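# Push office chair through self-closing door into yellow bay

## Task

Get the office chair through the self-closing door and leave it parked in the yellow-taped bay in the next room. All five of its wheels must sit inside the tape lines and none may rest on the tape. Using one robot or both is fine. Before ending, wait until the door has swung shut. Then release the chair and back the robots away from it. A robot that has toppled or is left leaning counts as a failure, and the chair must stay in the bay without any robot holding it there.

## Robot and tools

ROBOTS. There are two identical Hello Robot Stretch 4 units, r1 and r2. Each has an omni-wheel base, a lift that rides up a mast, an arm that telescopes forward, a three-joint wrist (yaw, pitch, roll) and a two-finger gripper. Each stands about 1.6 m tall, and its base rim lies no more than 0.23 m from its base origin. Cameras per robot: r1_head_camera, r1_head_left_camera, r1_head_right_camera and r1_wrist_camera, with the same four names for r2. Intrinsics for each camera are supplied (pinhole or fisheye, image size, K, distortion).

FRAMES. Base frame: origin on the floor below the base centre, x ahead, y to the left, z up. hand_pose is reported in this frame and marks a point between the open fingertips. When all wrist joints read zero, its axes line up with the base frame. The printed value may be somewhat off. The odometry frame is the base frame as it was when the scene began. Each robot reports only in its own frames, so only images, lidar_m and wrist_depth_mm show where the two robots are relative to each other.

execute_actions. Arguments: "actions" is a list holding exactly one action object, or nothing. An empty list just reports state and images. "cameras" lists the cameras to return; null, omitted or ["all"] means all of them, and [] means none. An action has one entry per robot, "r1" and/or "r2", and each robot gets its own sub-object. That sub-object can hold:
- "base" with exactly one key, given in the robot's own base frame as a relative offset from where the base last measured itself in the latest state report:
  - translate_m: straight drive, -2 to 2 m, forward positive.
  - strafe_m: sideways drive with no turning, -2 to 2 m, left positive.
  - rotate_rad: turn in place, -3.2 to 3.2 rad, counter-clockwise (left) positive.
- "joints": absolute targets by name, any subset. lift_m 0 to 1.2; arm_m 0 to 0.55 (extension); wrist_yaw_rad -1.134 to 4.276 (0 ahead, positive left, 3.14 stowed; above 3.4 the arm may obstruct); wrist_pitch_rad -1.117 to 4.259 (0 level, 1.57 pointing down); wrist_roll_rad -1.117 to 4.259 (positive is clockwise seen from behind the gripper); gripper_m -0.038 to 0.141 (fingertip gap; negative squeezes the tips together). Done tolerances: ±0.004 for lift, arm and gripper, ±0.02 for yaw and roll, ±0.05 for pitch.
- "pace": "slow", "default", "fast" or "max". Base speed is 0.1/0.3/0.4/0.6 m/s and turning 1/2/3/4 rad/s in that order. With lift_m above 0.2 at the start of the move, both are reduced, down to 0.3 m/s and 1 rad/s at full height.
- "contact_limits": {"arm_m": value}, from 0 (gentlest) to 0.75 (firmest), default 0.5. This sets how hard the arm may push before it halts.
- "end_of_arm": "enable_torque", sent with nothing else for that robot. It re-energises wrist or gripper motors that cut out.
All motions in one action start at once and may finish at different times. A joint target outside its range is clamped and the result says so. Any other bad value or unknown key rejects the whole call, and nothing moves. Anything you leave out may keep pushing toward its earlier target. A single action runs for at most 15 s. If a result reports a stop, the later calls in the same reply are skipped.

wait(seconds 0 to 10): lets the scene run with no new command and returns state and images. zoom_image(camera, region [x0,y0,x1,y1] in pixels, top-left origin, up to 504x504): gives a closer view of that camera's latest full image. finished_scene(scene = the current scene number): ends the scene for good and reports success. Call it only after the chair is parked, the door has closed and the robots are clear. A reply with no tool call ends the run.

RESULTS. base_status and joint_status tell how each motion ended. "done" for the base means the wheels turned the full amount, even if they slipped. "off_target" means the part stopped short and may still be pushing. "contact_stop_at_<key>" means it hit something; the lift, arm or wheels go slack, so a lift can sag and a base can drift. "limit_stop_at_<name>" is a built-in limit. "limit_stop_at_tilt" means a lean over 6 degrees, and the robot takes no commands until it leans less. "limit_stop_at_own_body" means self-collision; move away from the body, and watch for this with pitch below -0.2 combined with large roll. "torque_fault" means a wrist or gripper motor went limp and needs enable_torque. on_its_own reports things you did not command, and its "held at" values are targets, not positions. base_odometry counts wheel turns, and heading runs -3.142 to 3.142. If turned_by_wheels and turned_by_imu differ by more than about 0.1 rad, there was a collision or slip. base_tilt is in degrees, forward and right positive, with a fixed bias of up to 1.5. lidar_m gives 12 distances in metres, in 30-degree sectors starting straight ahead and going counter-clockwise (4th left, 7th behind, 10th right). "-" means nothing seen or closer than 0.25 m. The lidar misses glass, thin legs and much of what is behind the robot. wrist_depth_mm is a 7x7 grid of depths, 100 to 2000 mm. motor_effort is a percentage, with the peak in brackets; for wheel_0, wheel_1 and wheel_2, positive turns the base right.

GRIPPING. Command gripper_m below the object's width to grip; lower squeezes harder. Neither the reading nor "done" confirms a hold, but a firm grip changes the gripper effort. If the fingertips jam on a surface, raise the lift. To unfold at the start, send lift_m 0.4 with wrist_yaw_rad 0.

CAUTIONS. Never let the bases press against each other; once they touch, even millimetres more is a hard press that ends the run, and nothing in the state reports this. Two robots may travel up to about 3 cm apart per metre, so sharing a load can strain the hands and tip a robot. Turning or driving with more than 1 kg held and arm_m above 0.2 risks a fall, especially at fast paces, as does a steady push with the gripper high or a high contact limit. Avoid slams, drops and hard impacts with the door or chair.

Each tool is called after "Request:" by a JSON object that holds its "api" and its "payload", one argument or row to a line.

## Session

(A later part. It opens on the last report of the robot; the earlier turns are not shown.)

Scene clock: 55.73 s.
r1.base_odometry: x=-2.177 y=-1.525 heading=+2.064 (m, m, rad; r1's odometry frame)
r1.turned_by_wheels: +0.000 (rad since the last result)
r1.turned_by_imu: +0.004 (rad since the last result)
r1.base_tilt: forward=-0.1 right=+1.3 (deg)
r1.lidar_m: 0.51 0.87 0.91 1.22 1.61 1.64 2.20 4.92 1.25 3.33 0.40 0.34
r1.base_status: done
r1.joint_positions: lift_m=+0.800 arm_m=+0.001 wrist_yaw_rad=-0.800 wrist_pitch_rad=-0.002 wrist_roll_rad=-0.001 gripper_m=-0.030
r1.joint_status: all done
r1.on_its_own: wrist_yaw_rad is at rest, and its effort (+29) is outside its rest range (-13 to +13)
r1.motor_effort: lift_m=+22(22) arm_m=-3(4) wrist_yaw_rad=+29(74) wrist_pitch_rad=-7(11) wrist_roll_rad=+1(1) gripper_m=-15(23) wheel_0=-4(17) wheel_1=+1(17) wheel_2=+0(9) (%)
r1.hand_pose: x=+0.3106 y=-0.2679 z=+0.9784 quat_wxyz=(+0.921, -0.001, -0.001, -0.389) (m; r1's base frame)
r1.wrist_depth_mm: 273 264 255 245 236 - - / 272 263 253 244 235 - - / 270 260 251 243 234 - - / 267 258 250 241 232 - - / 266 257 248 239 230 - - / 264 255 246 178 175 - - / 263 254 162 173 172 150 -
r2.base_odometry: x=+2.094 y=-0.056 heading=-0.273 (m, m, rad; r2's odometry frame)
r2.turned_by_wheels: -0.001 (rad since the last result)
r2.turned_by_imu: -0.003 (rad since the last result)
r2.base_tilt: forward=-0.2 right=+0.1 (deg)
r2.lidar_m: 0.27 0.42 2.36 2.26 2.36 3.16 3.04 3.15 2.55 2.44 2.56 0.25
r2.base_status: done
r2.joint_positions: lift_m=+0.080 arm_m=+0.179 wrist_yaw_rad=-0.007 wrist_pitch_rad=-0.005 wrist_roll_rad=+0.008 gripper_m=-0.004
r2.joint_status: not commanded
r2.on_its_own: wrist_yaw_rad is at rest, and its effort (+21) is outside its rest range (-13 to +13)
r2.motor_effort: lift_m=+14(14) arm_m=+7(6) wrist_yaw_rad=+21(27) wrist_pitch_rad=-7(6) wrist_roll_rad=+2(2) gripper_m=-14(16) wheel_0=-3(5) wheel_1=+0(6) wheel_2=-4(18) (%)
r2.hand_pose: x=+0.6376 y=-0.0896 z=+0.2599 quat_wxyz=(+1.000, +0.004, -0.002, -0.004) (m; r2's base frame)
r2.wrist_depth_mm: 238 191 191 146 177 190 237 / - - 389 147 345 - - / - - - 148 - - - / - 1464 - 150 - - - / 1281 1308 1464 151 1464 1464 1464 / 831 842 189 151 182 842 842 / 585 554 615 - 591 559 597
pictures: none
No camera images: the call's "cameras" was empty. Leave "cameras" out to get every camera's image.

Request:
{"api": "execute_actions", "payload": {
  "actions": [
    {"r1":{"base":{"strafe_m":0.075},"joints":{"wrist_yaw_rad":-0.92}},"r2":{"base":{"translate_m":0.2}}}
  ],
  "cameras": []
}}

Request:
{"api": "execute_actions", "payload": {
  "actions": [
    {"r1":{"base":{"strafe_m":0.07},"joints":{"wrist_yaw_rad":-1.04}},"r2":{"base":{"translate_m":0.45}}}
  ],
  "cameras": ["r2_head_left_camera","r2_wrist_camera","r2_head_camera"]
}}

Scene clock: 59.87 s.
r1.base_odometry: x=-2.243 y=-1.561 heading=+2.064 (m, m, rad; r1's odometry frame)
r1.turned_by_wheels: +0.000 (rad since the last result)
r1.turned_by_imu: +0.002 (rad since the last result)
r1.base_tilt: forward=-0.1 right=+1.3 (deg)
r1.lidar_m: 0.53 0.82 0.85 1.15 1.53 1.60 2.15 4.95 1.17 1.17 0.33 0.38
r1.base_status: done
r1.joint_positions: lift_m=+0.800 arm_m=+0.001 wrist_yaw_rad=-0.934 wrist_pitch_rad=-0.002 wrist_roll_rad=-0.001 gripper_m=-0.030
r1.joint_status: all done
r1.on_its_own: wrist_yaw_rad is at rest, and its effort (+40) is outside its rest range (-13 to +13)
r1.motor_effort: lift_m=+22(22) arm_m=-2(3) wrist_yaw_rad=+40(50) wrist_pitch_rad=-7(11) wrist_roll_rad=+0(1) gripper_m=-13(19) wheel_0=-8(12) wheel_1=+3(16) wheel_2=-2(8) (%)
r1.hand_pose: x=+0.2735 y=-0.2839 z=+0.9785 quat_wxyz=(+0.893, -0.001, -0.001, -0.450) (m; r1's base frame)
r1.wrist_depth_mm: 263 257 251 245 237 - - / 260 255 249 243 236 - - / 260 254 247 242 235 - - / 257 252 246 240 233 - - / 256 250 245 238 232 - - / 255 248 242 181 176 - - / 252 247 163 170 173 150 -
r2.base_odometry: x=+2.287 y=-0.110 heading=-0.273 (m, m, rad; r2's odometry frame)
r2.turned_by_wheels: +0.000 (rad since the last result)
r2.turned_by_imu: -0.001 (rad since the last result)
r2.base_tilt: forward=-0.2 right=+0.1 (deg)
r2.lidar_m: 0.26 0.43 2.41 2.28 2.34 3.28 3.26 3.35 2.56 2.45 2.55 0.26
r2.base_status: done
r2.joint_positions: lift_m=+0.080 arm_m=+0.179 wrist_yaw_rad=-0.007 wrist_pitch_rad=-0.005 wrist_roll_rad=+0.008 gripper_m=-0.004
r2.joint_status: not commanded
r2.on_its_own: wrist_yaw_rad is at rest, and its effort (+20) is outside its rest range (-13 to +13)
r2.motor_effort: lift_m=+14(14) arm_m=+6(6) wrist_yaw_rad=+20(30) wrist_pitch_rad=-4(7) wrist_roll_rad=+2(1) gripper_m=-17(18) wheel_0=-2(3) wheel_1=+0(5) wheel_2=-4(15) (%)
r2.hand_pose: x=+0.6376 y=-0.0894 z=+0.2599 quat_wxyz=(+1.000, +0.004, -0.002, -0.003) (m; r2's base frame)
r2.wrist_depth_mm: 239 191 191 146 177 190 246 / - - 389 147 347 - - / - - 1808 148 - - - / 1160 - 1808 150 - - - / 1138 1255 1336 151 1430 1499 1499 / 831 831 189 151 185 854 842 / 591 564 615 - 591 559 597
pictures: none
No camera images: the call's "cameras" was empty. Leave "cameras" out to get every camera's image.

Scene clock: 62.83 s.
r1.base_odometry: x=-2.304 y=-1.594 heading=+2.063 (m, m, rad; r1's odometry frame)
r1.turned_by_wheels: -0.001 (rad since the last result)
r1.turned_by_imu: -0.054 (rad since the last result)
r1.base_tilt: forward=-0.1 right=+1.2 (deg)
r1.lidar_m: 0.54 0.78 0.82 1.04 1.49 1.54 1.96 4.37 0.89 0.87 0.31 0.40
r1.base_status: done
r1.joint_positions: lift_m=+0.800 arm_m=+0.001 wrist_yaw_rad=-1.035 wrist_pitch_rad=-0.001 wrist_roll_rad=-0.001 gripper_m=-0.029
r1.joint_status: all done
r1.on_its_own: wrist_yaw_rad is at rest, and its effort (-15) is outside its rest range (-13 to +13)
r1.motor_effort: lift_m=+22(22) arm_m=-2(2) wrist_yaw_rad=-15(41) wrist_pitch_rad=-9(12) wrist_roll_rad=+1(1) gripper_m=-20(30) wheel_0=-15(21) wheel_1=+6(15) wheel_2=+1(3) (%)
r1.hand_pose: x=+0.2444 y=-0.2927 z=+0.9782 quat_wxyz=(+0.869, -0.001, +0.000, -0.495) (m; r1's base frame)
r1.wrist_depth_mm: 249 249 248 179 250 - - / 247 247 248 176 248 - - / 245 246 245 176 246 - - / 242 244 244 176 245 - - / 241 242 242 176 243 - - / 239 240 240 176 181 - - / 237 239 159 168 175 - -
r2.base_odometry: x=+2.720 y=-0.232 heading=-0.274 (m, m, rad; r2's odometry frame)
r2.turned_by_wheels: +0.000 (rad since the last result)
r2.turned_by_imu: -0.003 (rad since the last result)
r2.base_tilt: forward=-0.3 right=+0.2 (deg)
r2.lidar_m: 0.25 0.42 2.40 2.30 2.37 3.23 3.75 3.53 2.55 2.45 2.55 0.27
r2.base_status: done
r2.joint_positions: lift_m=+0.080 arm_m=+0.179 wrist_yaw_rad=-0.006 wrist_pitch_rad=-0.005 wrist_roll_rad=+0.008 gripper_m=-0.004
r2.joint_status: not commanded
r2.on_its_own: wrist_yaw_rad is at rest, and its effort (+18) is outside its rest range (-13 to +13)
r2.motor_effort: lift_m=+14(14) arm_m=+7(6) wrist_yaw_rad=+18(27) wrist_pitch_rad=-5(9) wrist_roll_rad=+2(1) gripper_m=-16(17) wheel_0=-2(5) wheel_1=+1(5) wheel_2=-3(17) (%)
r2.hand_pose: x=+0.6377 y=-0.0891 z=+0.2599 quat_wxyz=(+1.000, +0.004, -0.002, -0.003) (m; r2's base frame)
r2.wrist_depth_mm: 238 191 191 146 190 190 237 / 1708 866 389 148 389 1708 1708 / 1708 1008 - 148 1708 1756 1756 / 1661 991 - 150 1708 1756 1808 / 946 1008 1430 151 1464 1464 1464 / 842 842 189 151 185 842 842 / 591 564 615 - 564 564 591
pictures: r2_head_camera, r2_head_left_camera, r2_wrist_camera
Images, in order (width x height): r2_head_camera 420x560, r2_head_left_camera 420x672, r2_wrist_camera 616x392.

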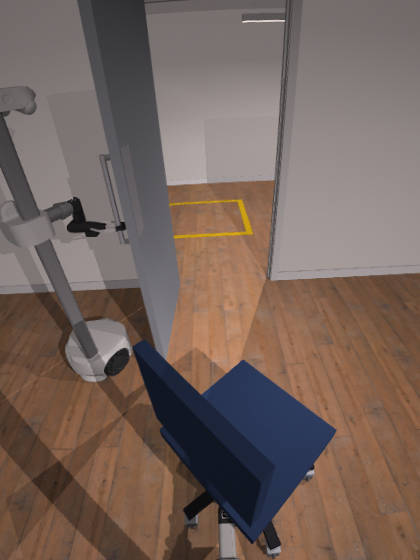

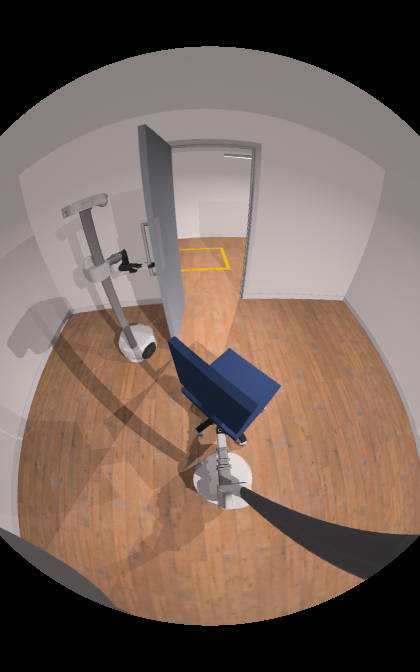

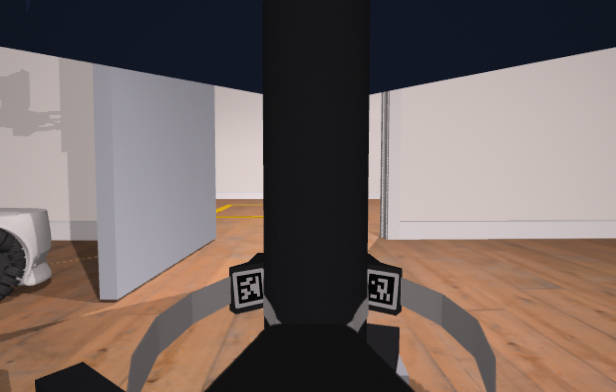

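Request:
{"api": "execute_actions", "payload": {
  "actions": [
    {"r1":{"base":{"strafe_m":-0.012}},"r2":{"base":{"translate_m":0.95}}}
  ],
  "cameras": ["r2_head_left_camera","r2_wrist_camera"]
}}

Scene clock: 70.30 s.
r1.base_odometry: x=-2.293 y=-1.588 heading=+2.063 (m, m, rad; r1's odometry frame)
r1.turned_by_wheels: +0.000 (rad since the last result)
r1.turned_by_imu: -0.003 (rad since the last result)
r1.base_tilt: forward=-0.1 right=+1.2 (deg)
r1.lidar_m: 0.53 0.80 0.84 1.07 1.51 1.54 1.98 4.42 5.08 0.64 0.30 0.39
r1.base_status: done
r1.joint_positions: lift_m=+0.800 arm_m=+0.001 wrist_yaw_rad=-1.038 wrist_pitch_rad=-0.002 wrist_roll_rad=-0.001 gripper_m=-0.030
r1.joint_status: not commanded
r1.motor_effort: lift_m=+22(22) arm_m=-2(1) wrist_yaw_rad=-4(19) wrist_pitch_rad=-7(9) wrist_roll_rad=+1(1) gripper_m=-16(17) wheel_0=-5(13) wheel_1=-1(9) wheel_2=+0(1) (%)
r1.hand_pose: x=+0.2433 y=-0.2929 z=+0.9784 quat_wxyz=(+0.868, -0.001, +0.000, -0.496) (m; r1's base frame)
r1.wrist_depth_mm: 246 247 248 177 249 - - / 244 245 246 177 248 - - / 242 244 244 177 246 - - / 241 242 242 177 244 - - / 239 240 241 173 243 - - / 238 238 239 171 240 - - / 236 236 163 167 208 439 -
r2.base_odometry: x=+3.635 y=-0.489 heading=-0.274 (m, m, rad; r2's odometry frame)
r2.turned_by_wheels: +0.000 (rad since the last result)
r2.turned_by_imu: -0.004 (rad since the last result)
r2.base_tilt: forward=-0.2 right=+0.1 (deg)
r2.lidar_m: 0.25 0.46 0.48 0.72 2.40 3.22 - 3.51 2.53 2.44 1.73 0.28
r2.base_status: done
r2.joint_positions: lift_m=+0.080 arm_m=+0.179 wrist_yaw_rad=-0.004 wrist_pitch_rad=-0.005 wrist_roll_rad=+0.008 gripper_m=-0.004
r2.joint_status: not commanded
r2.on_its_own: wrist_yaw_rad is at rest, and its effort (+15) is outside its rest range (-13 to +13)
r2.motor_effort: lift_m=+14(14) arm_m=+7(6) wrist_yaw_rad=+15(24) wrist_pitch_rad=-6(7) wrist_roll_rad=+1(1) gripper_m=-18(15) wheel_0=+0(5) wheel_1=-1(5) wheel_2=-1(17) (%)
r2.hand_pose: x=+0.6379 y=-0.0887 z=+0.2599 quat_wxyz=(+1.000, +0.004, -0.002, -0.002) (m; r2's base frame)
r2.wrist_depth_mm: 237 190 191 147 190 190 238 / 585 842 392 149 387 788 798 / 585 - - 150 - 798 809 / 585 - - 152 - 809 809 / 585 1255 1464 153 1464 809 820 / 585 778 187 154 185 809 809 / 559 389 615 - 433 564 591
pictures: r2_head_left_camera, r2_wrist_camera
Images, in order (width x height): r2_head_left_camera 420x672, r2_wrist_camera 616x392.

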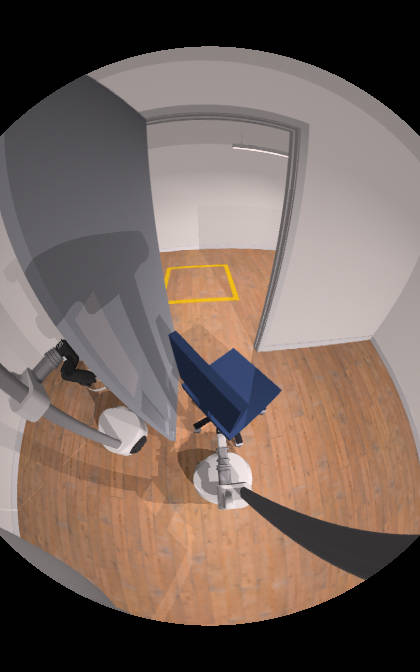

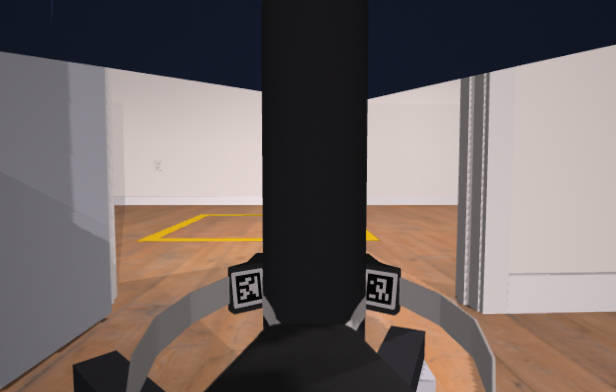

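Request:
{"api": "execute_actions", "payload": {
  "actions": [
    {"r2":{"base":{"rotate_rad":0.02},"pace":"slow"}}
  ],
  "cameras": []
}}

Request:
{"api": "execute_actions", "payload": {
  "actions": [
    {"r2":{"base":{"translate_m":1.75}}}
  ],
  "cameras": ["r2_head_left_camera","r2_head_camera"]
}}

Scene clock: 72.80 s.
r1.base_odometry: x=-2.293 y=-1.588 heading=+2.063 (m, m, rad; r1's odometry frame)
r1.turned_by_wheels: +0.000 (rad since the last result)
r1.turned_by_imu: -0.001 (rad since the last result)
r1.base_tilt: forward=-0.1 right=+1.3 (deg)
r1.lidar_m: 0.52 0.79 0.83 1.08 1.50 1.54 2.00 4.39 5.08 0.67 0.33 0.40
r1.base_status: not commanded
r1.joint_positions: lift_m=+0.800 arm_m=+0.001 wrist_yaw_rad=-1.038 wrist_pitch_rad=-0.002 wrist_roll_rad=-0.001 gripper_m=-0.030
r1.joint_status: not commanded
r1.motor_effort: lift_m=+22(22) arm_m=-2(2) wrist_yaw_rad=-5(5) wrist_pitch_rad=-7(7) wrist_roll_rad=+0(1) gripper_m=-16(15) wheel_0=-5(5) wheel_1=+0(0) wheel_2=+0(0) (%)
r1.hand_pose: x=+0.2433 y=-0.2929 z=+0.9784 quat_wxyz=(+0.868, -0.001, +0.000, -0.496) (m; r1's base frame)
r1.wrist_depth_mm: 245 247 247 177 249 - - / 245 245 246 177 247 - - / 243 243 244 177 246 - - / 241 242 243 176 244 - - / 239 240 241 174 243 - - / 237 238 239 171 241 - - / 236 236 163 168 208 436 -
r2.base_odometry: x=+3.634 y=-0.489 heading=-0.255 (m, m, rad; r2's odometry frame)
r2.turned_by_wheels: +0.019 (rad since the last result)
r2.turned_by_imu: +0.019 (rad since the last result)
r2.base_tilt: forward=-0.2 right=+0.1 (deg)
r2.lidar_m: 0.25 0.44 0.45 0.72 2.39 3.28 - 3.46 2.55 2.41 1.68 0.28
r2.base_status: done
r2.joint_positions: lift_m=+0.080 arm_m=+0.179 wrist_yaw_rad=-0.007 wrist_pitch_rad=-0.005 wrist_roll_rad=+0.008 gripper_m=-0.004
r2.joint_status: not commanded
r2.on_its_own: wrist_yaw_rad is at rest, and its effort (+18) is outside its rest range (-13 to +13)
r2.motor_effort: lift_m=+14(14) arm_m=+6(6) wrist_yaw_rad=+18(34) wrist_pitch_rad=-6(6) wrist_roll_rad=+1(1) gripper_m=-18(18) wheel_0=-7(12) wheel_1=-3(5) wheel_2=-7(11) (%)
r2.hand_pose: x=+0.6377 y=-0.0893 z=+0.2599 quat_wxyz=(+1.000, +0.004, -0.002, -0.003) (m; r2's base frame)
r2.wrist_depth_mm: 237 191 191 148 190 190 237 / 564 741 389 149 387 778 788 / 564 - - 151 - 831 798 / 564 - - 152 - 831 798 / 564 1118 1464 153 1464 820 809 / 564 741 189 153 185 798 788 / 539 389 615 - 421 559 591
pictures: none
No camera images: the call's "cameras" was empty. Leave "cameras" out to get every camera's image.

Scene clock: 80.10 s.
r1.base_odometry: x=-2.293 y=-1.588 heading=+2.063 (m, m, rad; r1's odometry frame)
r1.turned_by_wheels: +0.000 (rad since the last result)
r1.turned_by_imu: -0.003 (rad since the last result)
r1.base_tilt: forward=-0.2 right=+1.2 (deg)
r1.lidar_m: 0.54 0.81 0.84 1.05 1.51 1.55 2.00 4.40 5.07 3.48 0.32 0.40
r1.base_status: not commanded
r1.joint_positions: lift_m=+0.800 arm_m=+0.001 wrist_yaw_rad=-1.038 wrist_pitch_rad=-0.002 wrist_roll_rad=-0.001 gripper_m=-0.030
r1.joint_status: not commanded
r1.motor_effort: lift_m=+22(22) arm_m=-2(2) wrist_yaw_rad=-5(6) wrist_pitch_rad=-7(7) wrist_roll_rad=+1(1) gripper_m=-14(16) wheel_0=-5(5) wheel_1=-1(0) wheel_2=+0(0) (%)
r1.hand_pose: x=+0.2433 y=-0.2929 z=+0.9784 quat_wxyz=(+0.868, -0.001, +0.000, -0.496) (m; r1's base frame)
r1.wrist_depth_mm: 246 246 248 177 249 - - / 244 245 246 177 247 - - / 243 243 244 177 246 - - / 241 242 242 177 244 - - / 239 240 241 174 242 - - / 238 238 239 171 241 - - / 236 236 163 167 208 - -
r2.base_odometry: x=+5.328 y=-0.930 heading=-0.255 (m, m, rad; r2's odometry frame)
r2.turned_by_wheels: +0.001 (rad since the last result)
r2.turned_by_imu: +0.011 (rad since the last result)
r2.base_tilt: forward=-0.2 right=+0.2 (deg)
r2.lidar_m: 0.30 0.38 2.36 1.58 0.56 0.52 1.45 0.70 0.66 1.70 2.58 0.27
r2.base_status: done
r2.joint_positions: lift_m=+0.080 arm_m=+0.179 wrist_yaw_rad=+0.004 wrist_pitch_rad=-0.005 wrist_roll_rad=+0.008 gripper_m=-0.004
r2.joint_status: not commanded
r2.motor_effort: lift_m=+14(14) arm_m=+6(7) wrist_yaw_rad=-11(30) wrist_pitch_rad=-8(9) wrist_roll_rad=+2(1) gripper_m=-16(16) wheel_0=+5(11) wheel_1=+2(8) wheel_2=+2(14) (%)
r2.hand_pose: x=+0.6386 y=-0.0863 z=+0.2600 quat_wxyz=(+1.000, +0.004, -0.002, +0.002) (m; r2's base frame)
r2.wrist_depth_mm: 239 191 191 148 191 190 237 / 1983 1983 387 150 389 1921 1983 / 1983 1983 1983 151 1983 1921 1983 / - - - 152 1983 - 1983 / 1464 1464 1464 154 1464 1464 1430 / 842 842 185 154 189 842 842 / 591 559 615 - 634 559 591
pictures: r2_head_camera, r2_head_left_camera
Images, in order (width x height): r2_head_camera 420x560, r2_head_left_camera 420x672.

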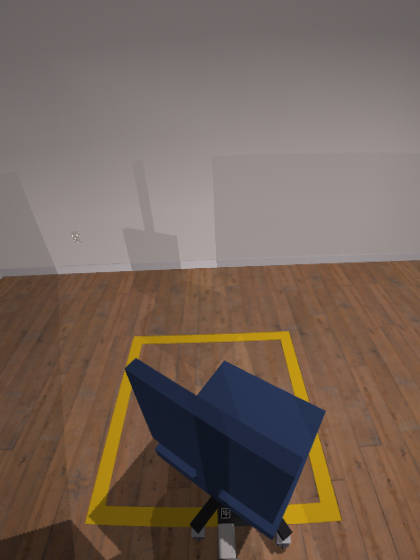

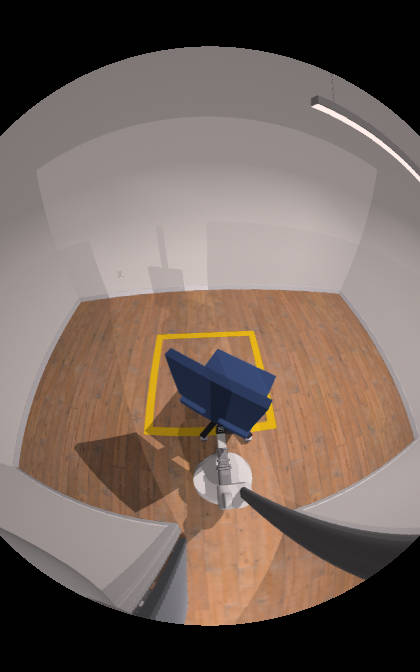

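Request:
{"api": "execute_actions", "payload": {
  "actions": [
    {"r1":{"joints":{"gripper_m":0.12}},"r2":{"base":{"translate_m":0.34}}}
  ],
  "cameras": ["r1_head_right_camera"]
}}

Request:
{"api": "execute_actions", "payload": {
  "actions": [
    {"r2":{"base":{"strafe_m":0.14},"pace":"slow"}}
  ],
  "cameras": []
}}

Request:
{"api": "execute_actions", "payload": {
  "actions": [
    {"r2":{"joints":{"gripper_m":0.11}},"r1":{"base":{"translate_m":-0.3},"pace":"fast"}}
  ],
  "cameras": []
}}

Request:
{"api": "execute_actions", "payload": {
  "actions": [
    {"r2":{"base":{"translate_m":-0.38},"joints":{"arm_m":0.0},"pace":"fast"}}
  ],
  "cameras": ["r1_head_right_camera","r2_head_camera"]
}}

Scene clock: 85.63 s.
r1.base_odometry: x=-2.293 y=-1.588 heading=+2.063 (m, m, rad; r1's odometry frame)
r1.turned_by_wheels: +0.000 (rad since the last result)
r1.turned_by_imu: -0.002 (rad since the last result)
r1.base_tilt: forward=-0.2 right=+1.2 (deg)
r1.lidar_m: 0.88 0.79 0.81 1.08 1.51 1.54 1.98 4.38 5.07 3.45 3.23 0.91
r1.base_status: not commanded
r1.joint_positions: lift_m=+0.800 arm_m=+0.001 wrist_yaw_rad=-1.040 wrist_pitch_rad=-0.002 wrist_roll_rad=-0.001 gripper_m=+0.120
r1.joint_status: all done
r1.motor_effort: lift_m=+22(22) arm_m=-2(1) wrist_yaw_rad=-1(5) wrist_pitch_rad=-7(7) wrist_roll_rad=+0(1) gripper_m=+1(16) wheel_0=-5(5) wheel_1=+0(0) wheel_2=+0(0) (%)
r1.hand_pose: x=+0.2429 y=-0.2930 z=+0.9784 quat_wxyz=(+0.868, -0.001, -0.001, -0.497) (m; r1's base frame)
r1.wrist_depth_mm: 640 759 - - - - - / 640 759 - - - - - / 640 759 - - - - - / 640 750 - - - - - / 634 741 - - - - - / 621 707 820 - - - - / 621 699 866 159 - - -
r2.base_odometry: x=+5.657 y=-1.015 heading=-0.254 (m, m, rad; r2's odometry frame)
r2.turned_by_wheels: +0.000 (rad since the last result)
r2.turned_by_imu: +0.003 (rad since the last result)
r2.base_tilt: forward=-0.2 right=+0.1 (deg)
r2.lidar_m: 0.31 0.36 2.35 2.28 1.07 0.80 0.95 0.89 1.09 2.45 2.58 0.29
r2.base_status: done
r2.joint_positions: lift_m=+0.080 arm_m=+0.179 wrist_yaw_rad=+0.002 wrist_pitch_rad=-0.005 wrist_roll_rad=+0.008 gripper_m=-0.004
r2.joint_status: not commanded
r2.motor_effort: lift_m=+14(14) arm_m=+7(7) wrist_yaw_rad=-8(14) wrist_pitch_rad=-4(4) wrist_roll_rad=+1(1) gripper_m=-16(19) wheel_0=+3(12) wheel_1=+1(8) wheel_2=+2(10) (%)
r2.hand_pose: x=+0.6385 y=-0.0867 z=+0.2599 quat_wxyz=(+1.000, +0.004, -0.002, +0.001) (m; r2's base frame)
r2.wrist_depth_mm: 238 191 191 148 191 190 237 / 1618 1618 389 150 392 1618 1618 / 1661 1618 1661 151 1661 1618 1661 / 1708 1708 1661 152 1661 1618 1618 / 1430 1464 1464 154 1464 1499 1464 / 842 842 184 154 187 842 842 / 585 559 609 - 634 564 591
pictures: r1_head_right_camera
Images, in order (width x height): r1_head_right_camera 420x672.

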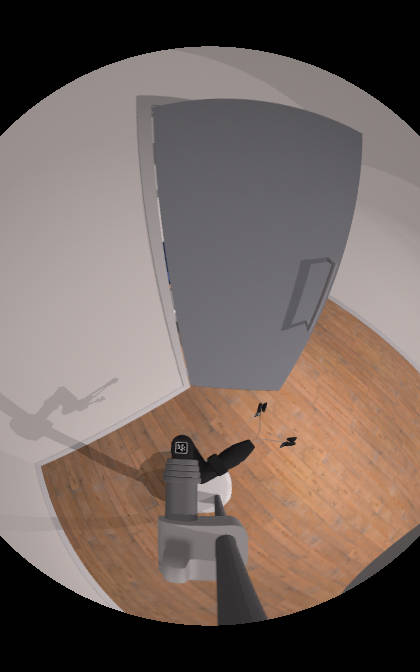

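Scene clock: 88.17 s.
r1.base_odometry: x=-2.293 y=-1.588 heading=+2.063 (m, m, rad; r1's odometry frame)
r1.turned_by_wheels: +0.000 (rad since the last result)
r1.turned_by_imu: -0.001 (rad since the last result)
r1.base_tilt: forward=-0.1 right=+1.2 (deg)
r1.lidar_m: 0.87 0.81 0.82 1.04 1.50 1.54 1.99 4.39 5.08 3.49 3.24 1.27
r1.base_status: not commanded
r1.joint_positions: lift_m=+0.800 arm_m=+0.001 wrist_yaw_rad=-1.040 wrist_pitch_rad=-0.002 wrist_roll_rad=-0.001 gripper_m=+0.120
r1.joint_status: not commanded
r1.motor_effort: lift_m=+22(22) arm_m=-2(2) wrist_yaw_rad=+0(0) wrist_pitch_rad=-7(7) wrist_roll_rad=+0(1) gripper_m=+1(0) wheel_0=-5(4) wheel_1=-1(0) wheel_2=+0(0) (%)
r1.hand_pose: x=+0.2429 y=-0.2930 z=+0.9784 quat_wxyz=(+0.868, -0.001, -0.001, -0.497) (m; r1's base frame)
r1.wrist_depth_mm: 1160 1808 - - - - - / 1160 1808 - - - - - / 1182 1756 - - - - - / 1182 1756 - - - - - / 1160 1756 - - - - - / 1160 1618 - - - - - / 1118 1537 - 159 - - -
r2.base_odometry: x=+5.693 y=-0.880 heading=-0.255 (m, m, rad; r2's odometry frame)
r2.turned_by_wheels: -0.001 (rad since the last result)
r2.turned_by_imu: -0.002 (rad since the last result)
r2.base_tilt: forward=-0.1 right=+0.1 (deg)
r2.lidar_m: 0.31 0.36 2.21 2.15 1.07 0.74 0.80 0.85 1.08 2.58 2.73 0.27
r2.base_status: done
r2.joint_positions: lift_m=+0.080 arm_m=+0.179 wrist_yaw_rad=-0.004 wrist_pitch_rad=-0.004 wrist_roll_rad=+0.008 gripper_m=-0.004
r2.joint_status: not commanded
r2.motor_effort: lift_m=+14(14) arm_m=+6(6) wrist_yaw_rad=+13(35) wrist_pitch_rad=-9(8) wrist_roll_rad=+2(1) gripper_m=-20(20) wheel_0=-9(17) wheel_1=-1(5) wheel_2=-1(8) (%)
r2.hand_pose: x=+0.6379 y=-0.0885 z=+0.2598 quat_wxyz=(+1.000, +0.004, -0.002, -0.002) (m; r2's base frame)
r2.wrist_depth_mm: 238 191 191 150 191 190 220 / 1618 1618 389 151 387 1618 1618 / 1618 1661 1618 152 1618 1708 1618 / 1661 1661 1661 154 1708 1661 1661 / 1464 1464 1464 155 1464 1464 1464 / 831 842 187 156 185 842 831 / 591 559 609 - 627 559 597
pictures: none
No camera images: the call's "cameras" was empty. Leave "cameras" out to get every camera's image.

Scene clock: 90.30 s.
r1.base_odometry: x=-2.152 y=-1.852 heading=+2.062 (m, m, rad; r1's odometry frame)
r1.turned_by_wheels: +0.000 (rad since the last result)
r1.turned_by_imu: +0.000 (rad since the last result)
r1.base_tilt: forward=-0.1 right=+1.2 (deg)
r1.lidar_m: 1.15 1.05 1.09 1.39 1.32 1.35 1.74 3.93 4.83 3.68 3.41 1.72
r1.base_status: done
r1.joint_positions: lift_m=+0.800 arm_m=+0.001 wrist_yaw_rad=-1.040 wrist_pitch_rad=-0.002 wrist_roll_rad=-0.001 gripper_m=+0.120
r1.joint_status: not commanded
r1.motor_effort: lift_m=+22(22) arm_m=-2(2) wrist_yaw_rad=+0(1) wrist_pitch_rad=-7(7) wrist_roll_rad=+2(1) gripper_m=+1(2) wheel_0=-1(6) wheel_1=-5(11) wheel_2=+3(16) (%)
r1.hand_pose: x=+0.2428 y=-0.2931 z=+0.9784 quat_wxyz=(+0.868, -0.001, -0.001, -0.497) (m; r1's base frame)
r1.wrist_depth_mm: 1537 - - - - - - / 1537 - - - - - - / 1537 - - - - - - / 1537 - - - - - - / 1537 - - - - - - / 1499 - - - - - - / 1464 - - 159 - - -
r2.base_odometry: x=+5.692 y=-0.880 heading=-0.255 (m, m, rad; r2's odometry frame)
r2.turned_by_wheels: +0.000 (rad since the last result)
r2.turned_by_imu: +0.001 (rad since the last result)
r2.base_tilt: forward=-0.2 right=+0.1 (deg)
r2.lidar_m: 0.33 0.36 2.23 2.12 1.02 0.76 0.81 0.85 1.07 2.60 2.70 0.29
r2.base_status: not commanded
r2.joint_positions: lift_m=+0.080 arm_m=+0.179 wrist_yaw_rad=+0.000 wrist_pitch_rad=-0.005 wrist_roll_rad=+0.008 gripper_m=+0.110
r2.joint_status: all done
r2.motor_effort: lift_m=+14(14) arm_m=+6(7) wrist_yaw_rad=+1(21) wrist_pitch_rad=-4(10) wrist_roll_rad=+1(2) gripper_m=-2(22) wheel_0=-5(9) wheel_1=-1(1) wheel_2=-2(2) (%)
r2.hand_pose: x=+0.6382 y=-0.0875 z=+0.2600 quat_wxyz=(+1.000, +0.004, -0.003, +0.000) (m; r2's base frame)
r2.wrist_depth_mm: 237 190 190 156 177 189 220 / 1618 1618 387 158 345 1661 1618 / 1661 1661 1618 159 1618 1618 1618 / 1661 1661 1661 161 1618 1708 1661 / 1464 1464 1499 162 1138 1464 1464 / 831 778 723 161 723 778 842 / 585 591 615 - 627 574 597
pictures: none
No camera images: the call's "cameras" was empty. Leave "cameras" out to get every camera's image.

Scene clock: 92.60 s.
r1.base_odometry: x=-2.152 y=-1.852 heading=+2.062 (m, m, rad; r1's odometry frame)
r1.turned_by_wheels: +0.000 (rad since the last result)
r1.turned_by_imu: -0.001 (rad since the last result)
r1.base_tilt: forward=-0.1 right=+1.2 (deg)
r1.lidar_m: 1.13 1.05 1.09 1.40 1.32 1.35 1.74 3.91 4.83 3.68 3.41 1.69
r1.base_status: not commanded
r1.joint_positions: lift_m=+0.800 arm_m=+0.001 wrist_yaw_rad=-1.040 wrist_pitch_rad=-0.002 wrist_roll_rad=-0.001 gripper_m=+0.120
r1.joint_status: not commanded
r1.motor_effort: lift_m=+22(22) arm_m=-2(2) wrist_yaw_rad=+1(0) wrist_pitch_rad=-7(7) wrist_roll_rad=+1(1) gripper_m=+2(2) wheel_0=-2(2) wheel_1=-5(5) wheel_2=+3(3) (%)
r1.hand_pose: x=+0.2428 y=-0.2931 z=+0.9784 quat_wxyz=(+0.868, -0.001, -0.001, -0.497) (m; r1's base frame)
r1.wrist_depth_mm: 1499 - - - - - - / 1537 - - - - - - / 1537 - - - - - - / 1537 - - - - - - / 1537 - - - - - - / 1499 - - - - - - / 1464 - - 160 - - -
r2.base_odometry: x=+5.325 y=-0.784 heading=-0.255 (m, m, rad; r2's odometry frame)
r2.turned_by_wheels: +0.000 (rad since the last result)
r2.turned_by_imu: +0.001 (rad since the last result)
r2.base_tilt: forward=-0.2 right=+0.1 (deg)
r2.lidar_m: 0.65 2.57 2.23 1.41 0.52 0.41 0.42 0.46 0.65 1.54 2.71 0.73
r2.base_status: done
r2.joint_positions: lift_m=+0.080 arm_m=+0.002 wrist_yaw_rad=+0.000 wrist_pitch_rad=-0.005 wrist_roll_rad=+0.008 gripper_m=+0.110
r2.joint_status: all done
r2.motor_effort: lift_m=+14(15) arm_m=-9(9) wrist_yaw_rad=+1(1) wrist_pitch_rad=-9(6) wrist_roll_rad=+2(1) gripper_m=-3(2) wheel_0=+0(9) wheel_1=+1(6) wheel_2=-2(11) (%)
r2.hand_pose: x=+0.4610 y=-0.0875 z=+0.2600 quat_wxyz=(+1.000, +0.004, -0.003, +0.000) (m; r2's base frame)
r2.wrist_depth_mm: - - 521 - - - - / - - 530 459 480 - - / - - - 715 - - - / - - - - - - - / 1464 1464 1464 1281 1499 1464 1464 / 842 778 521 621 521 788 854 / 597 564 496 - 535 530 591
pictures: r1_head_right_camera, r2_head_camera
Images, in order (width x height): r1_head_right_camera 420x672, r2_head_camera 420x560.

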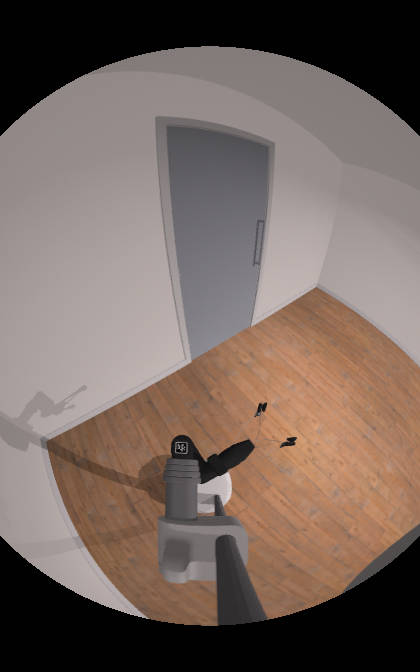

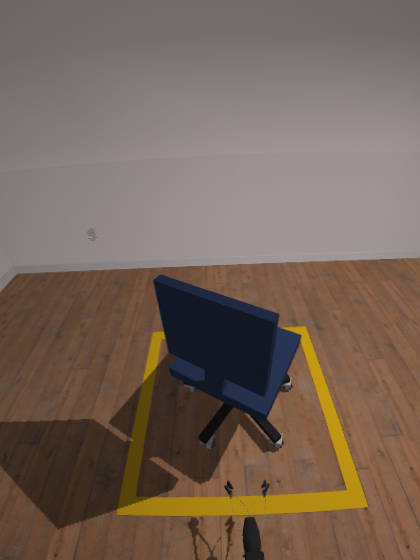

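Request:
{"api": "execute_actions", "payload": {
  "actions": [
    {"r2":{"base":{"strafe_m":0.8},"pace":"max"}}
  ],
  "cameras": ["r2_head_right_camera"]
}}

Request:
{"api": "finished_scene", "payload": {
  "scene": 2
}}

Scene clock: 96.63 s.
r1.base_odometry: x=-2.152 y=-1.852 heading=+2.062 (m, m, rad; r1's odometry frame)
r1.turned_by_wheels: +0.000 (rad since the last result)
r1.turned_by_imu: -0.001 (rad since the last result)
r1.base_tilt: forward=-0.2 right=+1.1 (deg)
r1.lidar_m: 1.16 1.04 1.08 1.40 1.33 1.35 1.74 3.93 4.82 3.68 3.41 1.70
r1.base_status: not commanded
r1.joint_positions: lift_m=+0.800 arm_m=+0.001 wrist_yaw_rad=-1.040 wrist_pitch_rad=-0.002 wrist_roll_rad=-0.001 gripper_m=+0.120
r1.joint_status: not commanded
r1.motor_effort: lift_m=+22(22) arm_m=-2(2) wrist_yaw_rad=+0(1) wrist_pitch_rad=-7(7) wrist_roll_rad=+1(0) gripper_m=+0(1) wheel_0=-1(1) wheel_1=-5(5) wheel_2=+3(3) (%)
r1.hand_pose: x=+0.2428 y=-0.2931 z=+0.9784 quat_wxyz=(+0.868, -0.001, -0.001, -0.497) (m; r1's base frame)
r1.wrist_depth_mm: 1537 - - - - - - / 1537 - - - - - - / 1537 - - - - - - / 1576 - - - - - - / 1537 - - - - - - / 1499 - - - - - - / 1464 - - 159 - - -
r2.base_odometry: x=+5.527 y=-0.010 heading=-0.255 (m, m, rad; r2's odometry frame)
r2.turned_by_wheels: +0.000 (rad since the last result)
r2.turned_by_imu: +0.002 (rad since the last result)
r2.base_tilt: forward=-0.2 right=+0.2 (deg)
r2.lidar_m: 2.44 1.91 1.40 1.33 0.53 0.34 0.35 0.37 0.53 1.53 1.07 0.97
r2.base_status: done
r2.joint_positions: lift_m=+0.080 arm_m=+0.002 wrist_yaw_rad=+0.000 wrist_pitch_rad=-0.005 wrist_roll_rad=+0.008 gripper_m=+0.110
r2.joint_status: not commanded
r2.motor_effort: lift_m=+14(14) arm_m=-9(9) wrist_yaw_rad=+1(2) wrist_pitch_rad=-4(7) wrist_roll_rad=+1(2) gripper_m=-1(3) wheel_0=+2(14) wheel_1=-1(15) wheel_2=+0(2) (%)
r2.hand_pose: x=+0.4610 y=-0.0874 z=+0.2600 quat_wxyz=(+1.000, +0.004, -0.003, +0.000) (m; r2's base frame)
r2.wrist_depth_mm: 1921 - - - - - - / 1921 - - - - - - / 1983 - - - - - - / 1921 - - - - - - / 1499 1499 1464 1464 1499 1464 1499 / 842 788 732 788 732 778 831 / 591 591 615 - 634 580 591
pictures: r2_head_right_camera
Images, in order (width x height): r2_head_right_camera 420x672.

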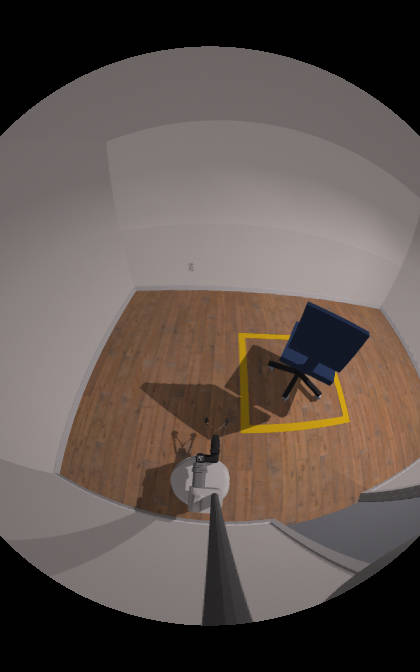

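The scene is finished: the task was done.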